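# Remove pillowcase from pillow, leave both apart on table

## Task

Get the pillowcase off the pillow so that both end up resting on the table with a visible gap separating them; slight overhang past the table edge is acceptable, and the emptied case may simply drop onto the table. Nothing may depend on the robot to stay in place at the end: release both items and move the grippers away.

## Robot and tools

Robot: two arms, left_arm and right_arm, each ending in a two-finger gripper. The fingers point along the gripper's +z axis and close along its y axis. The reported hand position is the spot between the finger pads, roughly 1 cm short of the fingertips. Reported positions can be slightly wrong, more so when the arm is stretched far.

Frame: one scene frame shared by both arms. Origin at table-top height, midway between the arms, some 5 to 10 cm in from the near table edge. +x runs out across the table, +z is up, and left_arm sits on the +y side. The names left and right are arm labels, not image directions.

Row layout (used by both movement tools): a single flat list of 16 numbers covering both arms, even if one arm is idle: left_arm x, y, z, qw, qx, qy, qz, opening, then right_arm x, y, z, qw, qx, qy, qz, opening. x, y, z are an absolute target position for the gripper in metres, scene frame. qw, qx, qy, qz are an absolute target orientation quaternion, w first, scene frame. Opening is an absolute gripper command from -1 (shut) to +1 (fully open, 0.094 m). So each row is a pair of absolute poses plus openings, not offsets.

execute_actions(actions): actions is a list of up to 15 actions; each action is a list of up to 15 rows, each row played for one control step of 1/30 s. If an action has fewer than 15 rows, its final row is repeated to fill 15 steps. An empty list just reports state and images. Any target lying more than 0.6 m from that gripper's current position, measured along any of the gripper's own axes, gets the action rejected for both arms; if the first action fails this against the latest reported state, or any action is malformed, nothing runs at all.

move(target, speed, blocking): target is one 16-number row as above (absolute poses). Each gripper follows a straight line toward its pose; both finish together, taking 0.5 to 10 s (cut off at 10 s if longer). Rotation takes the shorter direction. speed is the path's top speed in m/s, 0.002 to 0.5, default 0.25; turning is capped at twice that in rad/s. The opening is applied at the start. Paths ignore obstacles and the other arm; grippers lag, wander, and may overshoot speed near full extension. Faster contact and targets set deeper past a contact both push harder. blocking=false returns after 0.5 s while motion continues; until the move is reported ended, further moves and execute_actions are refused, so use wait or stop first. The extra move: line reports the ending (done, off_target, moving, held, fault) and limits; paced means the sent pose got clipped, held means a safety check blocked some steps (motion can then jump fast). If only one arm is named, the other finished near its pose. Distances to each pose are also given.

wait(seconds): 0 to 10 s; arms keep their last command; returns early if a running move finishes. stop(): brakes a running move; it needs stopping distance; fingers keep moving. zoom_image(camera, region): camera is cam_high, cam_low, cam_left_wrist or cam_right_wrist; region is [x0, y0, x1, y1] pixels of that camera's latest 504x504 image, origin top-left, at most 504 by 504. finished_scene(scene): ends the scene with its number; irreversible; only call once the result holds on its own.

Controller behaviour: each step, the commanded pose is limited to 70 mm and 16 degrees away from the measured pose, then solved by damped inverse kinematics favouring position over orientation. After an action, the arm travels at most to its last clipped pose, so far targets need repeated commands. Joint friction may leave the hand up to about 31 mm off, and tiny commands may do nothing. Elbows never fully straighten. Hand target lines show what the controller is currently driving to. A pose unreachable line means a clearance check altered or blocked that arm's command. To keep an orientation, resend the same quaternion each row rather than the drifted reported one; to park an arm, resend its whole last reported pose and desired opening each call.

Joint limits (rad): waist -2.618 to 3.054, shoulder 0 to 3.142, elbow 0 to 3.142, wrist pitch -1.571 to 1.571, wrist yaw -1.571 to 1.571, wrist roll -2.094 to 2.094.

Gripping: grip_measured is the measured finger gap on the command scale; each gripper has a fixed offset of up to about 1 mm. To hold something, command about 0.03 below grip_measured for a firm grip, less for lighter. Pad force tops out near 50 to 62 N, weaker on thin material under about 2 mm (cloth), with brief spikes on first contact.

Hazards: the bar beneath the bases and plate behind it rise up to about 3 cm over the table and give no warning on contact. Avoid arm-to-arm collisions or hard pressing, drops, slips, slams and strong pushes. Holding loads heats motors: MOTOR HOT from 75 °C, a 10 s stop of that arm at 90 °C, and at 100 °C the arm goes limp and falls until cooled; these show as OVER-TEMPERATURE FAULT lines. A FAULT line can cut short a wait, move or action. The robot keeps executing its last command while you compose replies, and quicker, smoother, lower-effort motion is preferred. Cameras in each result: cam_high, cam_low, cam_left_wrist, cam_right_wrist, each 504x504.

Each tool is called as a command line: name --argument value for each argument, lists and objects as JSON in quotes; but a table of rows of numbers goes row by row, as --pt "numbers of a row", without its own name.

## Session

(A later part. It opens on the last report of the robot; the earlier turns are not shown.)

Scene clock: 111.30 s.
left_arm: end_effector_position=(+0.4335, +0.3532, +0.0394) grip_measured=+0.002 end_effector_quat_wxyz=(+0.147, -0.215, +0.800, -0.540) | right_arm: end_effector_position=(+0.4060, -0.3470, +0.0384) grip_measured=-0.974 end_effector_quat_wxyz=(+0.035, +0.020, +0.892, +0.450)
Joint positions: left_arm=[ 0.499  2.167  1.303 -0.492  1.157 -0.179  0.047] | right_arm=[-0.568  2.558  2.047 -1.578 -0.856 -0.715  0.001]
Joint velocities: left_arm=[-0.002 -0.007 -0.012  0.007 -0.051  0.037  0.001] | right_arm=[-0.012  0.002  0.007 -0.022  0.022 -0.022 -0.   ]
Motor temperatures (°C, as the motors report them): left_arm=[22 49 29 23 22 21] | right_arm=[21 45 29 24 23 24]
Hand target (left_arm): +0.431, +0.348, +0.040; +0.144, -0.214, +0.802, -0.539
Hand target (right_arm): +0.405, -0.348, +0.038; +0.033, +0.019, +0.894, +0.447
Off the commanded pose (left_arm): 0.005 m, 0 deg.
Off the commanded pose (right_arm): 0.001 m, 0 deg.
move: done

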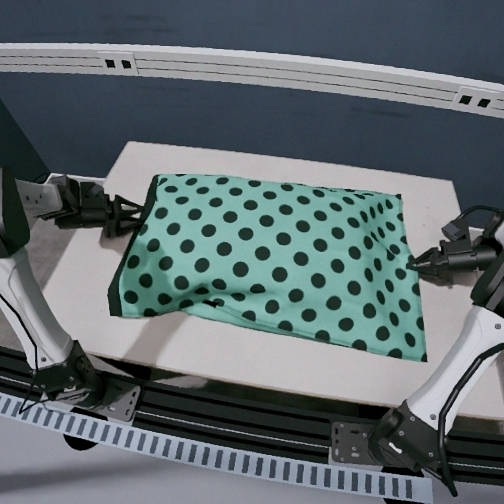

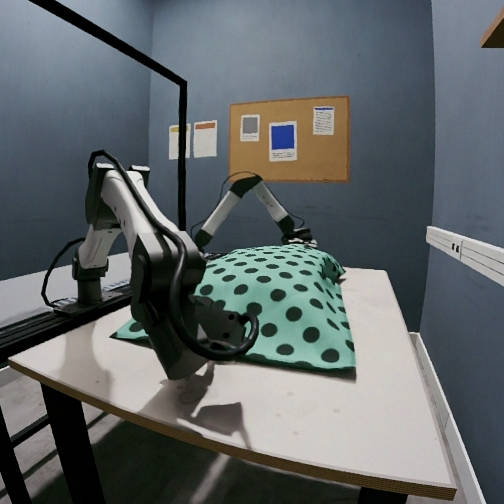

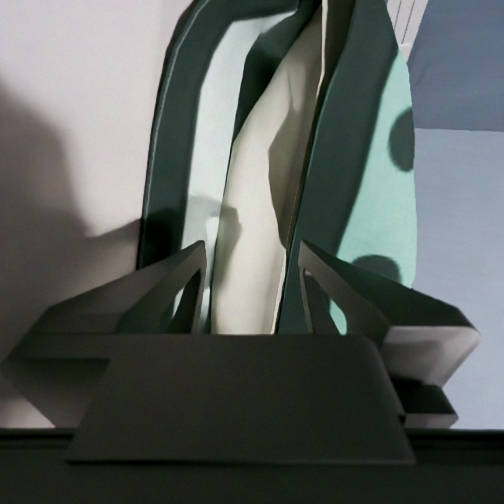

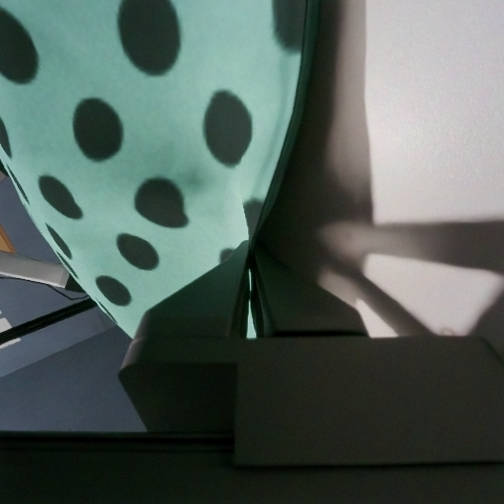

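move --target '[0.445,0.322,0.03,0.145,-0.215,0.801,-0.54,-0.3, 0.405,-0.3476,0.0376,0.033,0.019,0.894,0.447,-1]' --speed 0.04

Scene clock: 114.07 s.
left_arm: end_effector_position=(+0.4480, +0.3277, +0.0320) grip_measured=-0.298 end_effector_quat_wxyz=(+0.150, -0.214, +0.801, -0.539) | right_arm: end_effector_position=(+0.4060, -0.3470, +0.0384) grip_measured=-0.974 end_effector_quat_wxyz=(+0.035, +0.020, +0.892, +0.450)
Joint positions: left_arm=[ 0.424  2.167  1.245 -0.269  1.135 -0.353  0.033] | right_arm=[-0.568  2.558  2.047 -1.578 -0.856 -0.715  0.001]
Joint velocities: left_arm=[ 0.002 -0.007 -0.007  0.095  0.037 -0.022  0.   ] | right_arm=[-0.002 -0.017 -0.007 -0.051  0.037 -0.066 -0.   ]
Motor temperatures (°C, as the motors report them): left_arm=[22 49 29 23 22 21] | right_arm=[21 46 29 24 23 24]
Hand target (left_arm): +0.444, +0.322, +0.030; +0.144, -0.215, +0.802, -0.539
Hand target (right_arm): +0.405, -0.348, +0.038; +0.033, +0.019, +0.894, +0.447
Off the commanded pose (left_arm): 0.007 m, 1 deg.
Off the commanded pose (right_arm): 0.001 m, 0 deg.
move: done

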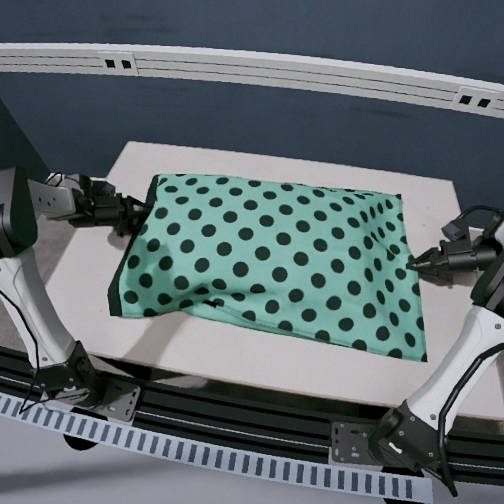

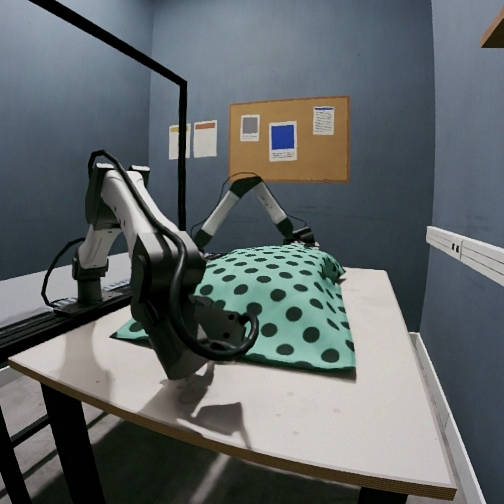

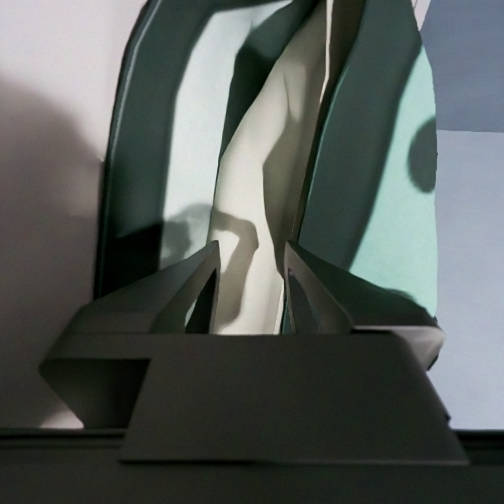

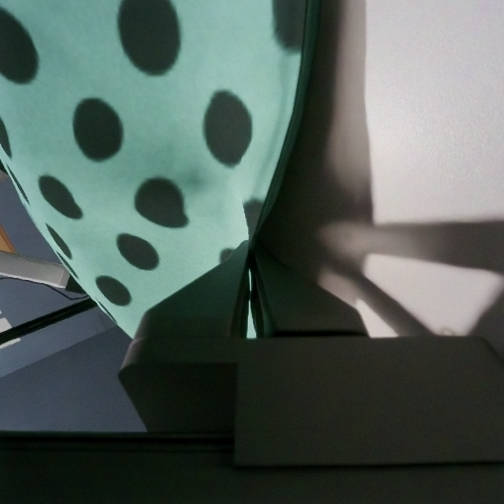

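execute_actions --actions '[]'

Scene clock: 114.87 s.
left_arm: end_effector_position=(+0.4484, +0.3279, +0.0322) grip_measured=-0.298 end_effector_quat_wxyz=(+0.151, -0.214, +0.801, -0.539) | right_arm: end_effector_position=(+0.4060, -0.3470, +0.0384) grip_measured=-0.974 end_effector_quat_wxyz=(+0.035, +0.020, +0.892, +0.450)
Joint positions: left_arm=[ 0.424  2.167  1.245 -0.266  1.135 -0.355  0.033] | right_arm=[-0.568  2.558  2.047 -1.578 -0.856 -0.715  0.001]
Joint velocities: left_arm=[ 0.002 -0.007  0.007 -0.051 -0.007 -0.022  0.   ] | right_arm=[ 0.012  0.007 -0.007 -0.051 -0.022 -0.037 -0.   ]
Motor temperatures (°C, as the motors report them): left_arm=[22 49 29 23 22 21] | right_arm=[21 46 29 24 23 24]
Hand target (left_arm): +0.444, +0.322, +0.030; +0.144, -0.215, +0.801, -0.539
Hand target (right_arm): +0.405, -0.348, +0.038; +0.033, +0.019, +0.894, +0.447
Off the commanded pose (left_arm): 0.007 m, 1 deg.
Off the commanded pose (right_arm): 0.001 m, 0 deg.

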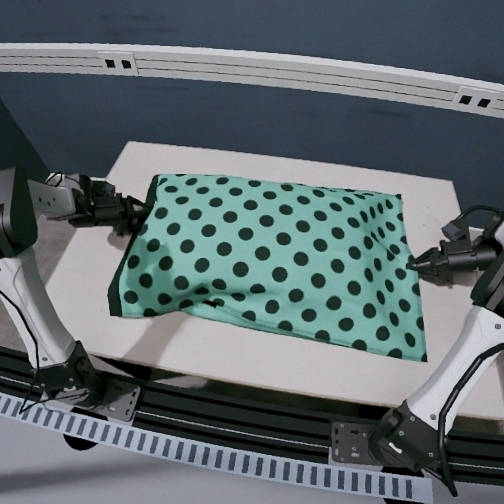

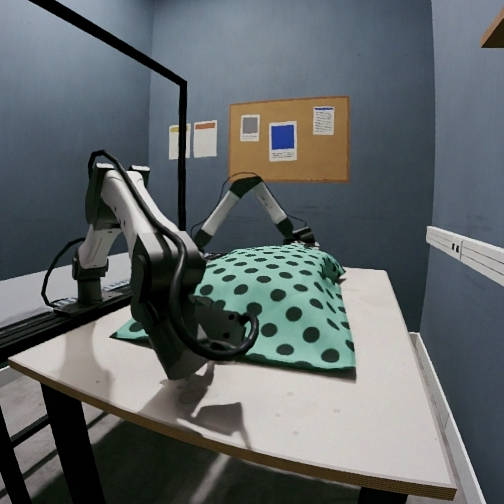

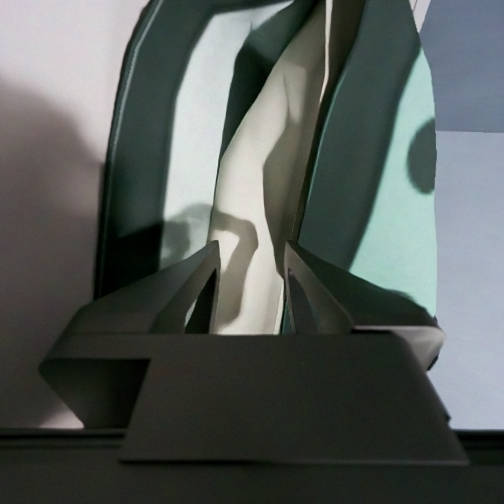

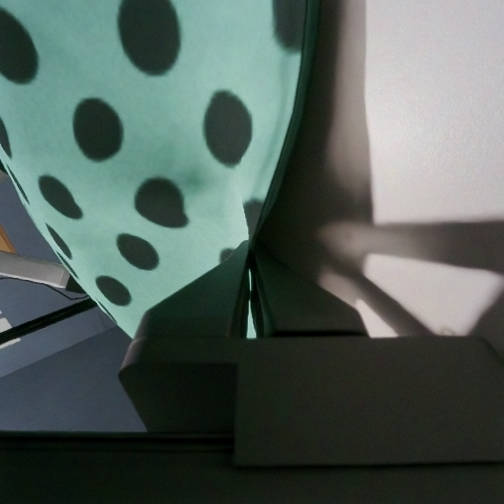

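move --target '[0.466,0.290,0.030,0.145,-0.215,0.801,-0.540,-0.25,0.405,-0.3476,0.0376,0.033,0.019,0.894,0.447,-1]' --speed 0.05

Scene clock: 116.33 s.
left_arm: end_effector_position=(+0.4702, +0.2988, +0.0362) grip_measured=-0.252 end_effector_quat_wxyz=(+0.155, -0.213, +0.801, -0.538) | right_arm: end_effector_position=(+0.4060, -0.3470, +0.0384) grip_measured=-0.974 end_effector_quat_wxyz=(+0.035, +0.020, +0.892, +0.450)
Joint positions: left_arm=[ 0.336  2.167  1.233 -0.078  1.091 -0.54   0.035] | right_arm=[-0.568  2.558  2.047 -1.578 -0.856 -0.715  0.001]
Joint velocities: left_arm=[-0.002  0.012 -0.002  0.066 -0.007 -0.125 -0.   ] | right_arm=[-0.007 -0.002 -0.007 -0.037 -0.022  0.051  0.   ]
Motor temperatures (°C, as the motors report them): left_arm=[22 49 29 24 22 21] | right_arm=[21 46 29 24 23 24]
Hand target (left_arm): +0.465, +0.290, +0.030; +0.144, -0.214, +0.802, -0.539
Hand target (right_arm): +0.405, -0.348, +0.038; +0.033, +0.019, +0.894, +0.447
Off the commanded pose (left_arm): 0.012 m, 1 deg.
Off the commanded pose (right_arm): 0.001 m, 0 deg.
move: off_target (left_arm)

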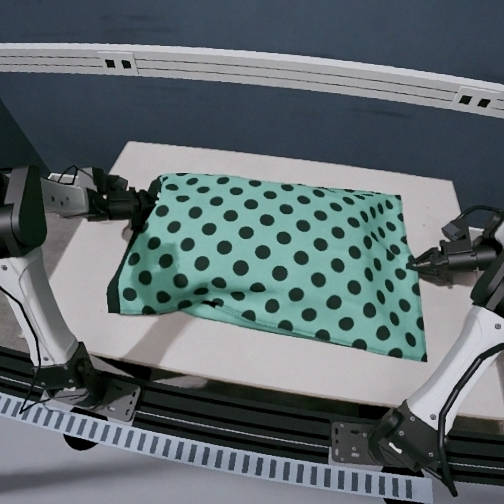

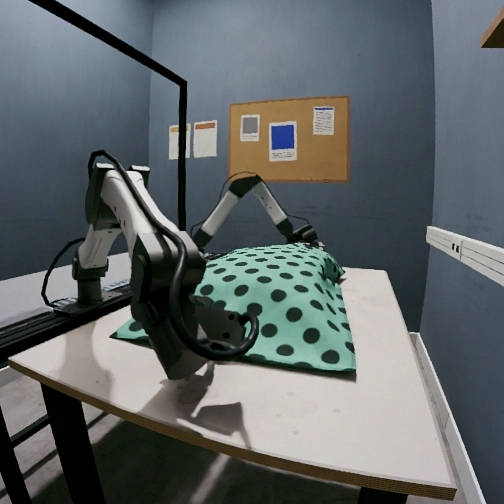

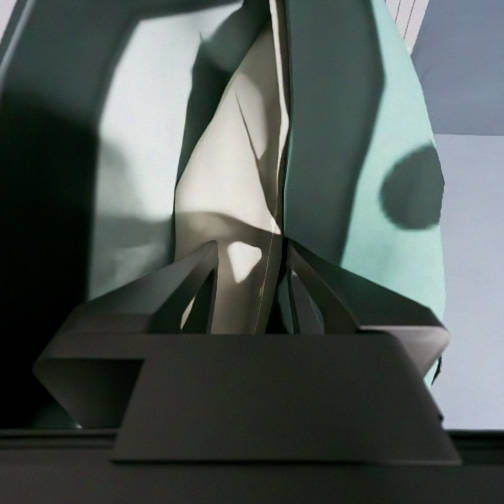

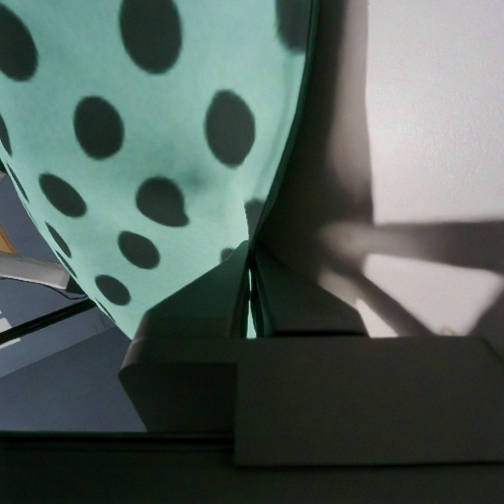

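move --target '[0.470,0.280,0.032,0.145,-0.215,0.801,-0.540,-1,0.405,-0.3476,0.0376,0.033,0.019,0.894,0.447,-1]' --speed 0.03

move --target '[0.468,0.35,0.045,0.145,-0.215,0.801,-0.540,-1,0.405,-0.3476,0.0376,0.033,0.019,0.894,0.447,-1]' --speed 0.04

Scene clock: 117.57 s.
left_arm: end_effector_position=(+0.4770, +0.2915, +0.0382) grip_measured=-0.977 end_effector_quat_wxyz=(+0.159, -0.215, +0.801, -0.536) | right_arm: end_effector_position=(+0.4060, -0.3470, +0.0384) grip_measured=-0.974 end_effector_quat_wxyz=(+0.035, +0.020, +0.892, +0.450)
Joint positions: left_arm=[ 0.313  2.167  1.232 -0.027  1.073 -0.592  0.001] | right_arm=[-0.568  2.558  2.047 -1.578 -0.856 -0.715  0.001]
Joint velocities: left_arm=[-0.007 -0.002  0.012  0.007  0.022 -0.022  0.   ] | right_arm=[-0.002  0.017 -0.007 -0.022  0.022 -0.037 -0.   ]
Motor temperatures (°C, as the motors report them): left_arm=[22 49 29 24 22 21] | right_arm=[21 47 29 24 23 24]
Hand target (left_arm): +0.470, +0.280, +0.032; +0.145, -0.215, +0.801, -0.539
Hand target (right_arm): +0.405, -0.348, +0.038; +0.033, +0.019, +0.894, +0.447
Off the commanded pose (left_arm): 0.015 m, 2 deg.
Off the commanded pose (right_arm): 0.001 m, 0 deg.
move: off_target (left_arm)

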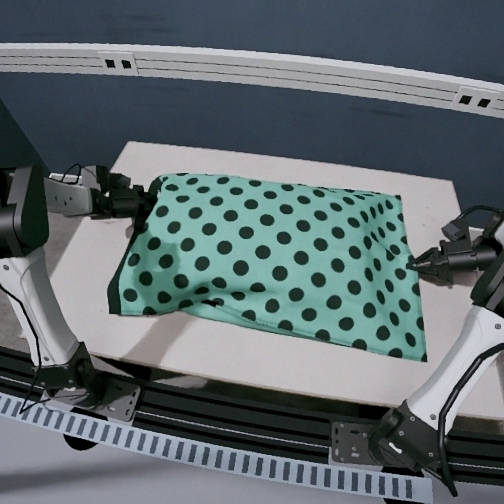

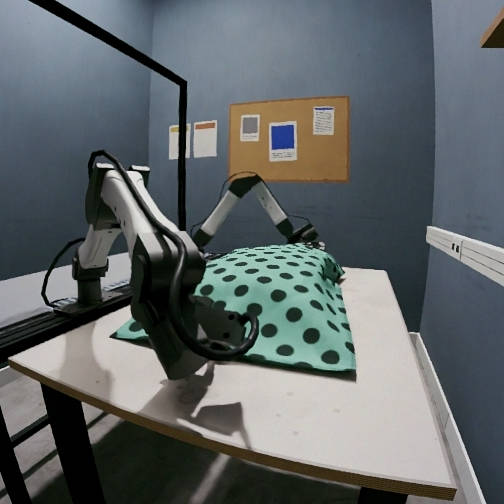

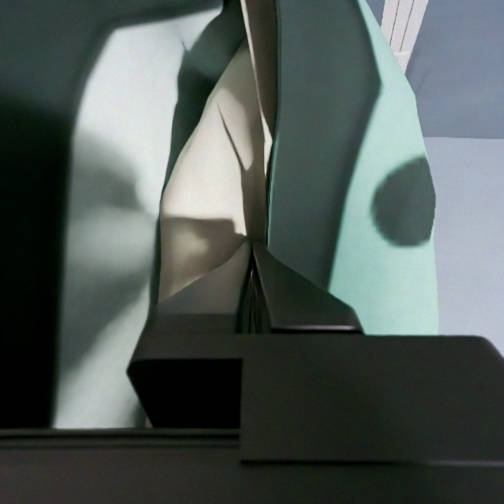

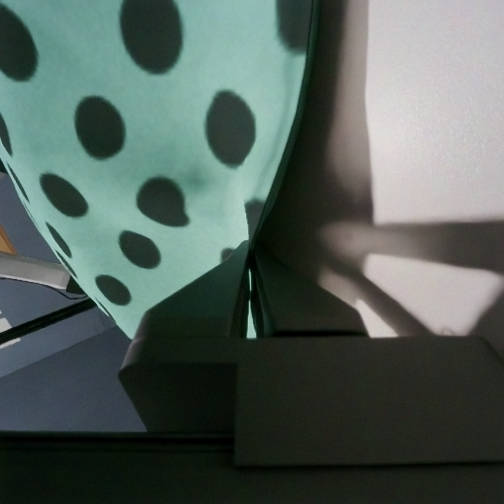

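Scene clock: 119.57 s.
left_arm: end_effector_position=(+0.4661, +0.3488, +0.0425) grip_measured=-0.977 end_effector_quat_wxyz=(+0.143, -0.222, +0.801, -0.537) | right_arm: end_effector_position=(+0.4060, -0.3470, +0.0384) grip_measured=-0.974 end_effector_quat_wxyz=(+0.035, +0.020, +0.892, +0.450)
Joint positions: left_arm=[ 0.453  2.224  1.419 -0.455  1.136 -0.298  0.001] | right_arm=[-0.568  2.558  2.047 -1.578 -0.856 -0.715  0.001]
Joint velocities: left_arm=[ 0.007  0.012  0.007  0.007  0.022  0.007 -0.002] | right_arm=[ 0.012 -0.002  0.007 -0.022  0.022  0.022  0.   ]
Motor temperatures (°C, as the motors report them): left_arm=[22 48 29 24 22 21] | right_arm=[21 47 29 24 23 24]
Hand target (left_arm): +0.469, +0.350, +0.045; +0.146, -0.216, +0.800, -0.541
Hand target (right_arm): +0.405, -0.348, +0.038; +0.033, +0.019, +0.894, +0.447
Off the commanded pose (left_arm): 0.003 m, 1 deg.
Off the commanded pose (right_arm): 0.001 m, 0 deg.
move: done

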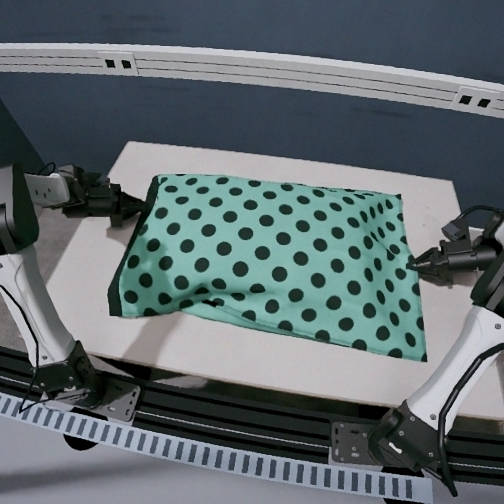

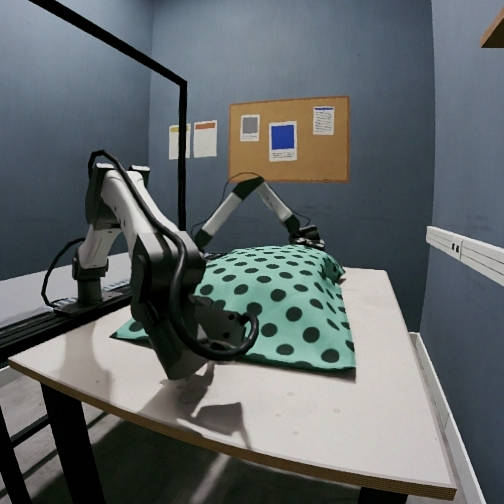

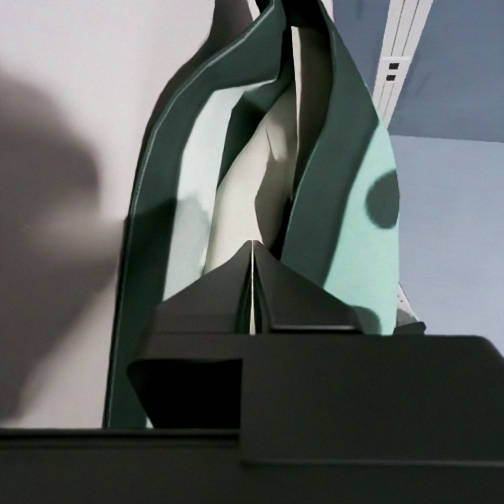

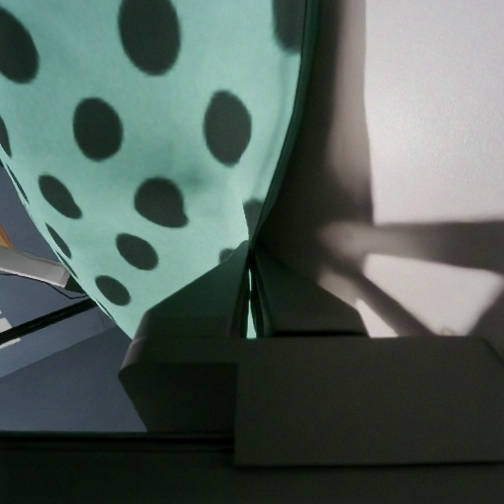

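zoom_image --camera "cam_left_wrist" --region '[170,170,340,340]'

zoom_image --camera "cam_high" --region '[60,150,230,330]'

Region (170, 170, 340, 340) of cam_left_wrist's 504x504 image, scaled by 2.965, with more detail than that image has.

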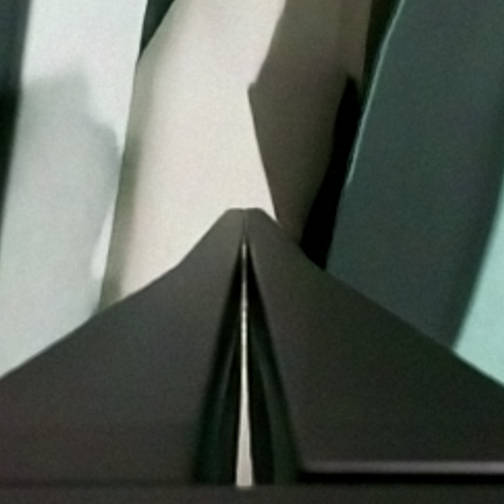

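Region (60, 150, 230, 330) of cam_high's 504x504 image, scaled by 2.800, with more detail than that image has.

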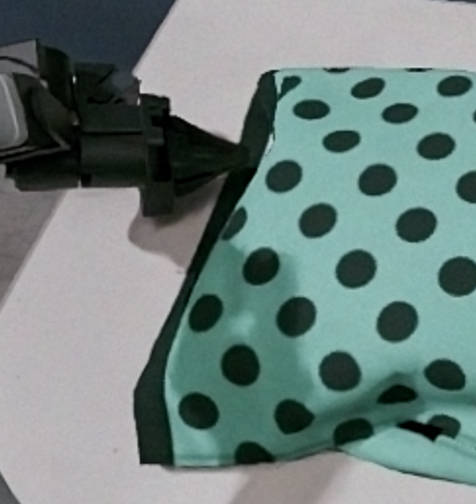

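move --target '[0.44,0.385,0.06,0.458,0.476,0.679,-0.321,0.2,0.405,-0.3476,0.0376,0.033,0.019,0.894,0.447,-1]' --speed 0.1

Scene clock: 130.17 s.
left_arm: end_effector_position=(+0.4410, +0.3828, +0.0599) grip_measured=+0.198 end_effector_quat_wxyz=(+0.459, +0.472, +0.680, -0.321) | right_arm: end_effector_position=(+0.4060, -0.3470, +0.0384) grip_measured=-0.974 end_effector_quat_wxyz=(+0.035, +0.020, +0.892, +0.450)
Joint positions: left_arm=[ 0.55   2.425  1.857 -1.304  1.141  1.944  0.056] | right_arm=[-0.568  2.558  2.047 -1.578 -0.856 -0.715  0.001]
Joint velocities: left_arm=[ 0.017 -0.002  0.007  0.037  0.066  0.007 -0.001] | right_arm=[-0.002 -0.007 -0.012  0.051 -0.007 -0.007 -0.001]
Motor temperatures (°C, as the motors report them): left_arm=[22 48 30 24 22 21] | right_arm=[21 49 29 24 23 24]
Hand target (left_arm): +0.442, +0.386, +0.060; +0.458, +0.475, +0.680, -0.319
Hand target (right_arm): +0.405, -0.348, +0.038; +0.033, +0.019, +0.894, +0.447
Off the commanded pose (left_arm): 0.002 m, 0 deg.
Off the commanded pose (right_arm): 0.001 m, 0 deg.
move: done

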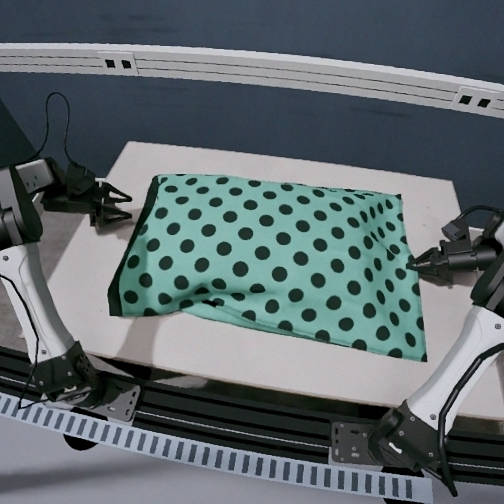

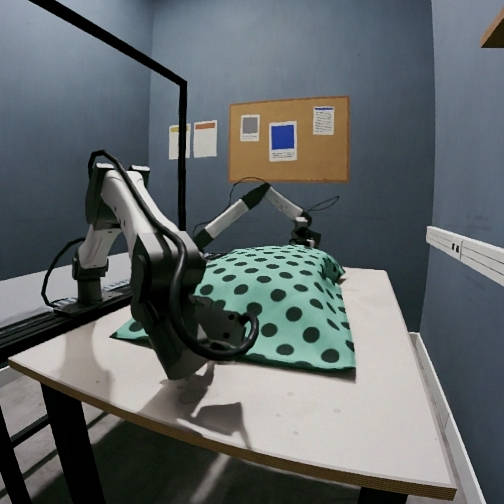

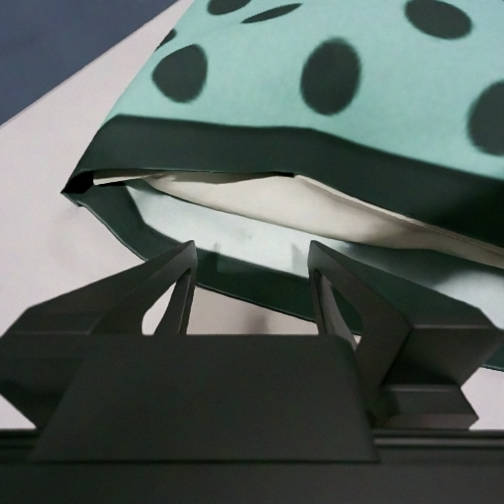

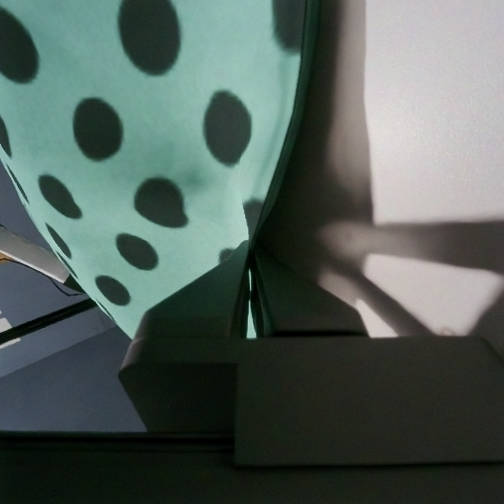

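move --target '[0.425,0.345,0.030,0.458,0.476,0.679,-0.321,0.3,0.405,-0.3476,0.0376,0.033,0.019,0.894,0.447,-1]' --speed 0.06

Scene clock: 131.83 s.
left_arm: end_effector_position=(+0.4256, +0.3506, +0.0245) grip_measured=+0.297 end_effector_quat_wxyz=(+0.455, +0.477, +0.682, -0.318) | right_arm: end_effector_position=(+0.4060, -0.3470, +0.0384) grip_measured=-0.974 end_effector_quat_wxyz=(+0.035, +0.020, +0.892, +0.450)
Joint positions: left_arm=[ 0.5    2.353  1.58  -0.988  1.141  1.828  0.061] | right_arm=[-0.568  2.558  2.047 -1.578 -0.856 -0.715  0.001]
Joint velocities: left_arm=[0.002 0.002 0.007 0.007 0.007 0.037 0.001] | right_arm=[ 0.017 -0.007  0.002  0.037 -0.022 -0.066  0.001]
Motor temperatures (°C, as the motors report them): left_arm=[22 48 30 24 22 21] | right_arm=[21 49 29 24 23 24]
Hand target (left_arm): +0.424, +0.345, +0.030; +0.457, +0.476, +0.679, -0.321
Hand target (right_arm): +0.405, -0.348, +0.038; +0.033, +0.019, +0.894, +0.447
Off the commanded pose (left_arm): 0.008 m, 1 deg.
Off the commanded pose (right_arm): 0.001 m, 0 deg.
move: done

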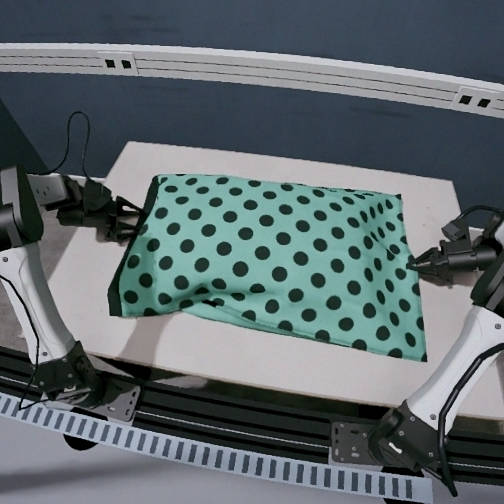

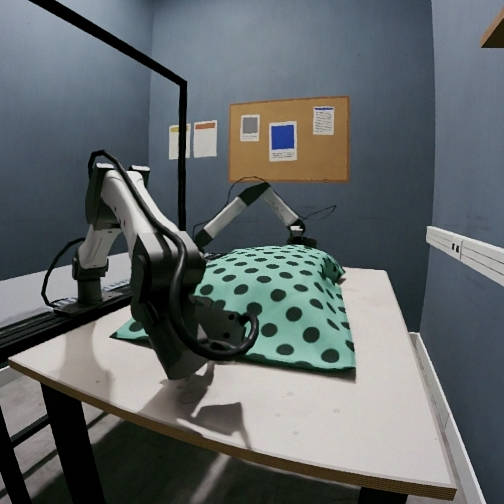

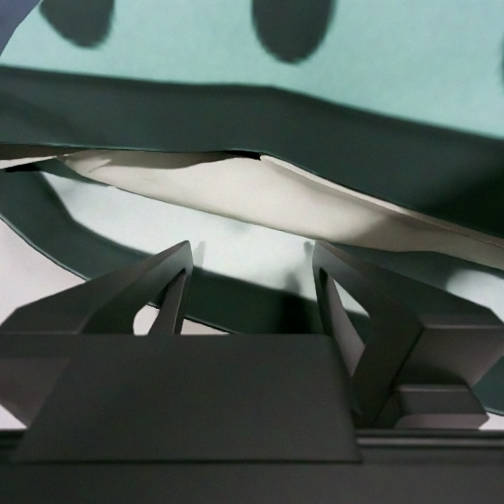

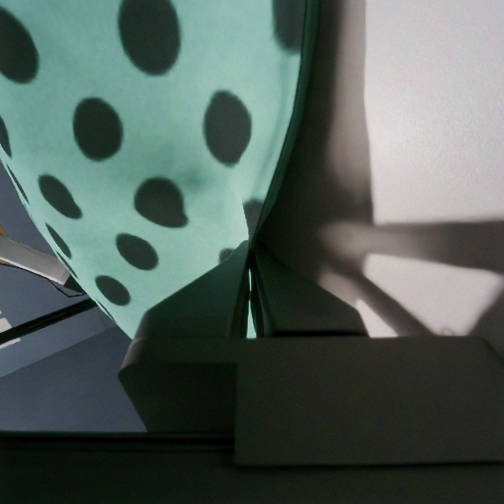

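move --target '[0.43,0.30,0.040,0.458,0.476,0.679,-0.321,0.3,0.405,-0.3476,0.0376,0.033,0.019,0.894,0.447,-1]' --speed 0.04

Scene clock: 133.67 s.
left_arm: end_effector_position=(+0.4325, +0.3077, +0.0338) grip_measured=+0.297 end_effector_quat_wxyz=(+0.454, +0.477, +0.683, -0.315) | right_arm: end_effector_position=(+0.4060, -0.3470, +0.0384) grip_measured=-0.974 end_effector_quat_wxyz=(+0.035, +0.020, +0.892, +0.450)
Joint positions: left_arm=[ 0.394  2.238  1.417 -0.7    1.143  1.567  0.061] | right_arm=[-0.568  2.558  2.047 -1.578 -0.856 -0.715  0.001]
Joint velocities: left_arm=[ 0.007 -0.012 -0.007  0.051 -0.007 -0.037 -0.   ] | right_arm=[ 0.002  0.017 -0.017 -0.095  0.066 -0.066 -0.   ]
Motor temperatures (°C, as the motors report them): left_arm=[22 48 30 24 22 21] | right_arm=[21 49 29 24 23 24]
Hand target (left_arm): +0.429, +0.300, +0.040; +0.457, +0.477, +0.679, -0.321
Hand target (right_arm): +0.405, -0.348, +0.038; +0.033, +0.019, +0.894, +0.447
Off the commanded pose (left_arm): 0.010 m, 1 deg.
Off the commanded pose (right_arm): 0.001 m, 0 deg.
move: done

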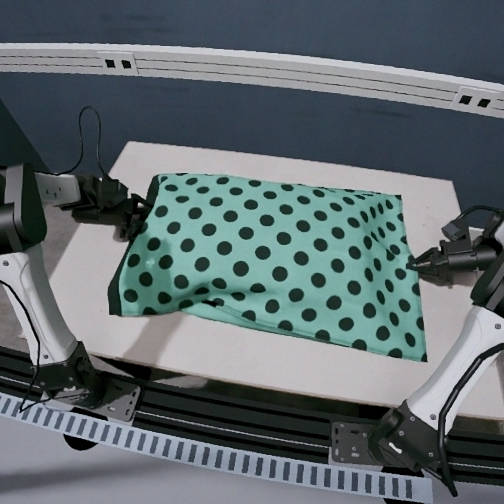

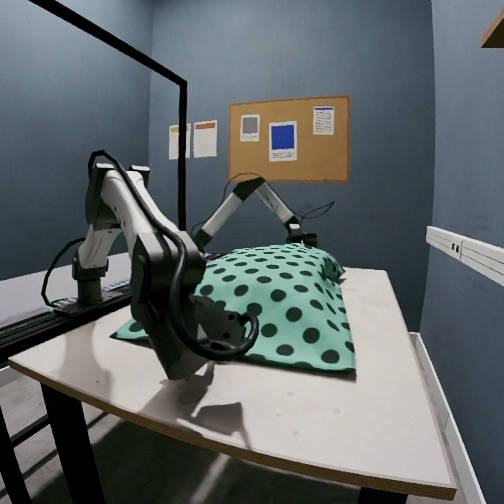

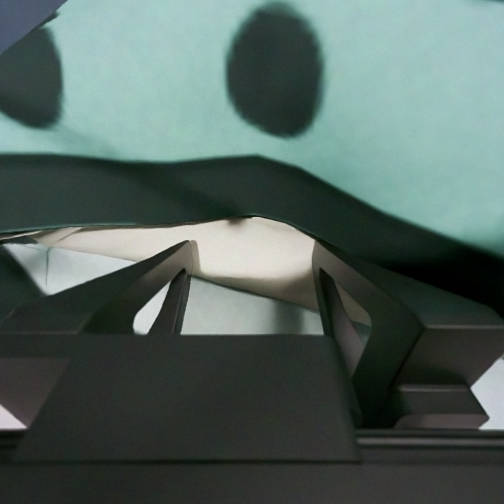

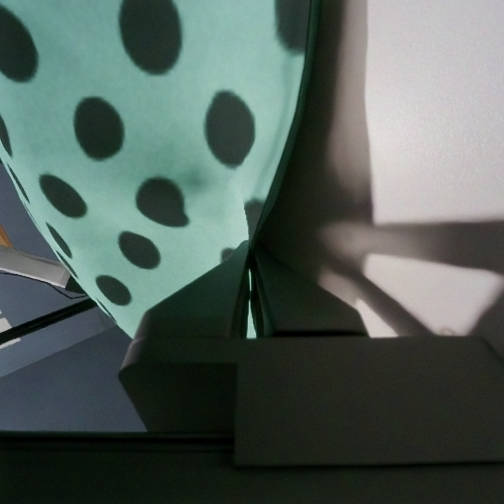

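move --target '[0.435,0.262,0.036,0.458,0.476,0.679,-0.321,0.3,0.405,-0.3476,0.0376,0.033,0.019,0.894,0.447,-1]' --speed 0.04

Scene clock: 135.27 s.
left_arm: end_effector_position=(+0.4381, +0.2707, +0.0329) grip_measured=+0.297 end_effector_quat_wxyz=(+0.459, +0.473, +0.682, -0.318) | right_arm: end_effector_position=(+0.4060, -0.3470, +0.0384) grip_measured=-0.974 end_effector_quat_wxyz=(+0.035, +0.020, +0.892, +0.450)
Joint positions: left_arm=[ 0.302  2.187  1.293 -0.418  1.141  1.334  0.061] | right_arm=[-0.568  2.558  2.047 -1.578 -0.856 -0.715  0.001]
Joint velocities: left_arm=[-0.002 -0.007  0.002  0.022 -0.007  0.037 -0.001] | right_arm=[ 0.002  0.012 -0.017 -0.007 -0.022  0.022  0.001]
Motor temperatures (°C, as the motors report them): left_arm=[22 48 30 24 22 21] | right_arm=[21 50 29 24 23 24]
Hand target (left_arm): +0.434, +0.262, +0.036; +0.457, +0.477, +0.679, -0.321
Hand target (right_arm): +0.405, -0.348, +0.038; +0.033, +0.019, +0.894, +0.447
Off the commanded pose (left_arm): 0.010 m, 1 deg.
Off the commanded pose (right_arm): 0.001 m, 0 deg.
move: done

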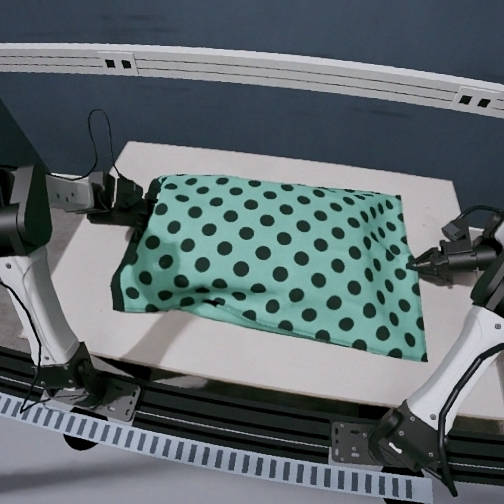

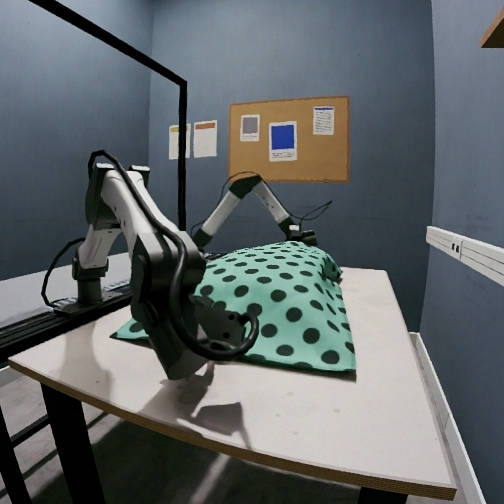

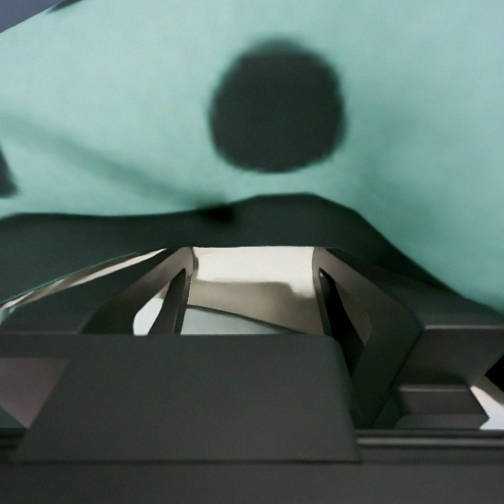

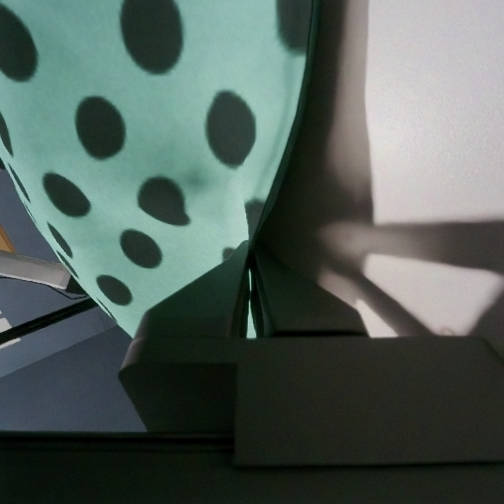

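Tips are now under the top hem, in the pillow. Close.

move --target '[0.435,0.255,0.036,0.458,0.476,0.679,-0.321,-1,0.405,-0.3476,0.0376,0.033,0.019,0.894,0.447,-1]' --speed 0.03

Scene clock: 136.27 s.
left_arm: end_effector_position=(+0.4405, +0.2654, +0.0330) grip_measured=-0.977 end_effector_quat_wxyz=(+0.461, +0.472, +0.682, -0.315) | right_arm: end_effector_position=(+0.4060, -0.3470, +0.0384) grip_measured=-0.974 end_effector_quat_wxyz=(+0.035, +0.020, +0.892, +0.450)
Joint positions: left_arm=[ 0.287  2.177  1.271 -0.354  1.134  1.285  0.001] | right_arm=[-0.568  2.558  2.047 -1.578 -0.856 -0.715  0.001]
Joint velocities: left_arm=[-0.002 -0.012 -0.007 -0.022 -0.066  0.007  0.   ] | right_arm=[-0.007 -0.017 -0.002 -0.007 -0.051  0.022  0.   ]
Motor temperatures (°C, as the motors report them): left_arm=[22 48 30 24 22 21] | right_arm=[21 50 29 24 23 24]
Hand target (left_arm): +0.435, +0.255, +0.036; +0.457, +0.476, +0.679, -0.321
Hand target (right_arm): +0.405, -0.348, +0.038; +0.033, +0.019, +0.894, +0.447
Off the commanded pose (left_arm): 0.012 m, 1 deg.
Off the commanded pose (right_arm): 0.001 m, 0 deg.
move: off_target (left_arm)

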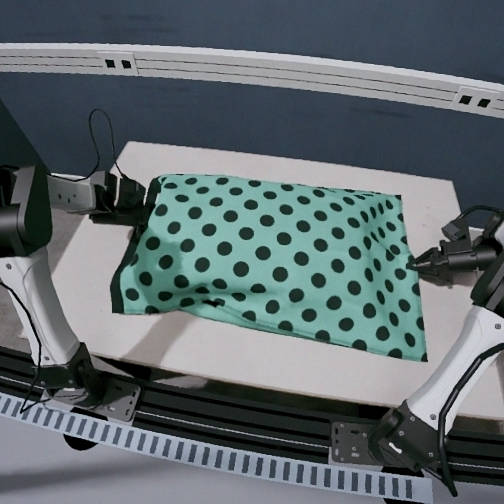

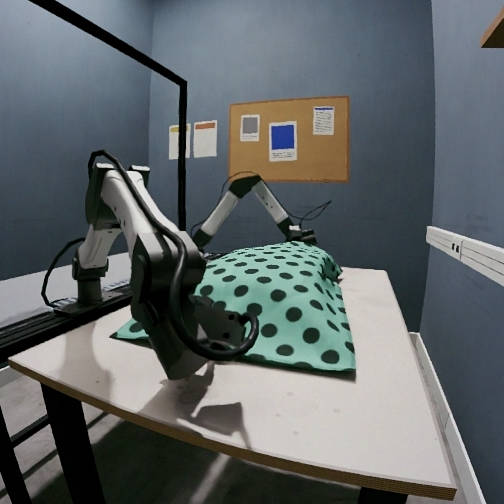

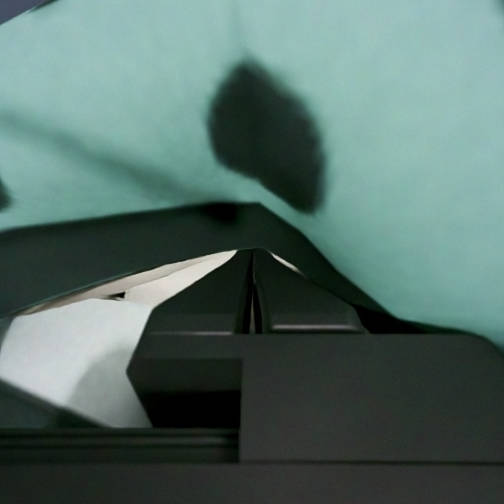

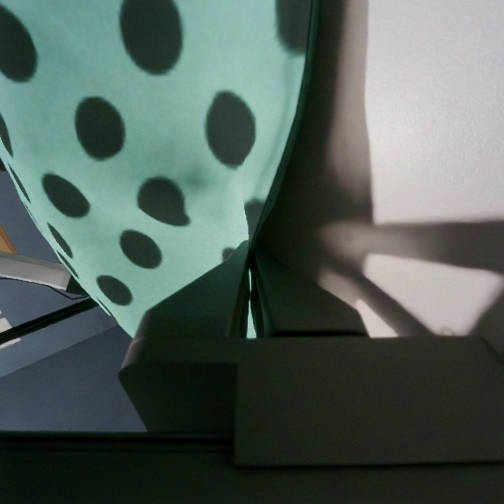

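move --target '[0.435,0.33,0.04,0.458,0.476,0.679,-0.321,-1,0.405,-0.3476,0.0376,0.033,0.019,0.894,0.447,-1]' --speed 0.04

Scene clock: 138.50 s.
left_arm: end_effector_position=(+0.4339, +0.3291, +0.0377) grip_measured=-0.977 end_effector_quat_wxyz=(+0.455, +0.475, +0.683, -0.318) | right_arm: end_effector_position=(+0.4060, -0.3470, +0.0384) grip_measured=-0.974 end_effector_quat_wxyz=(+0.035, +0.020, +0.892, +0.450)
Joint positions: left_arm=[ 0.443  2.287  1.522 -0.867  1.149  1.683  0.001] | right_arm=[-0.568  2.558  2.047 -1.578 -0.856 -0.715  0.001]
Joint velocities: left_arm=[ 0.017  0.002 -0.022 -0.007 -0.095  0.066  0.001] | right_arm=[ 0.017  0.002 -0.002 -0.022  0.066 -0.051  0.   ]
Motor temperatures (°C, as the motors report them): left_arm=[22 48 30 24 22 21] | right_arm=[21 50 29 24 23 24]
Hand target (left_arm): +0.436, +0.330, +0.040; +0.460, +0.475, +0.679, -0.320
Hand target (right_arm): +0.405, -0.348, +0.038; +0.033, +0.019, +0.894, +0.447
Off the commanded pose (left_arm): 0.003 m, 1 deg.
Off the commanded pose (right_arm): 0.001 m, 0 deg.
move: done

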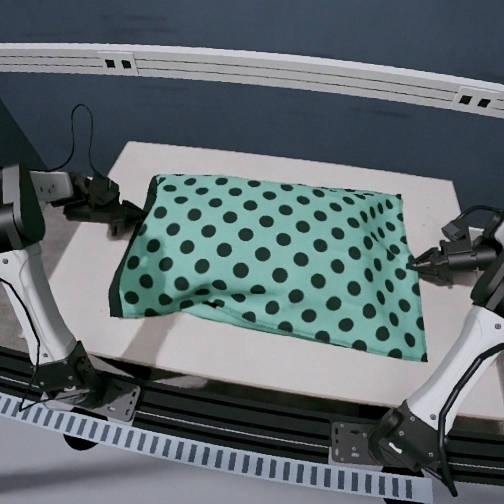

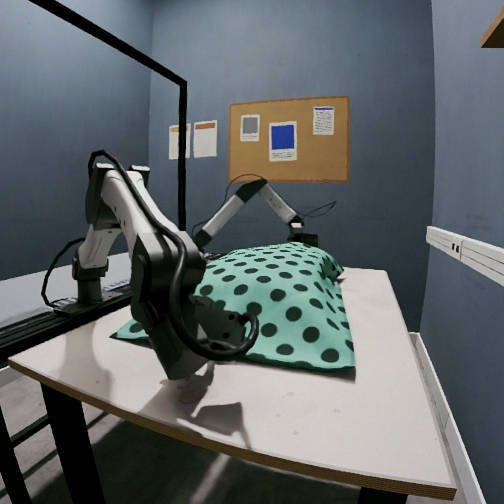

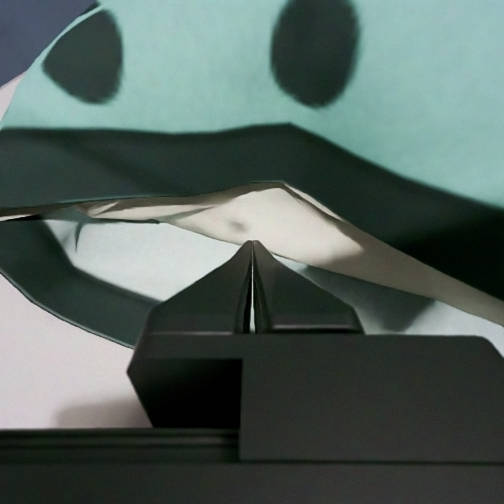

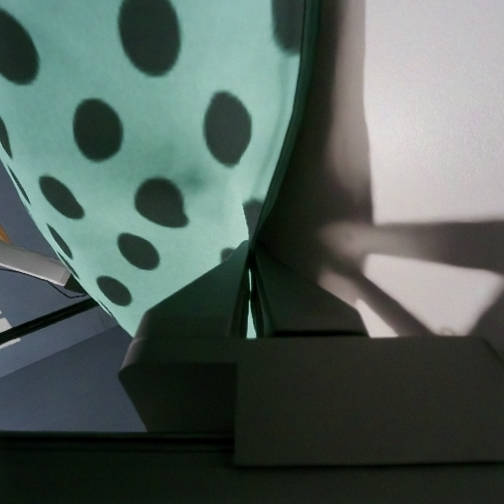

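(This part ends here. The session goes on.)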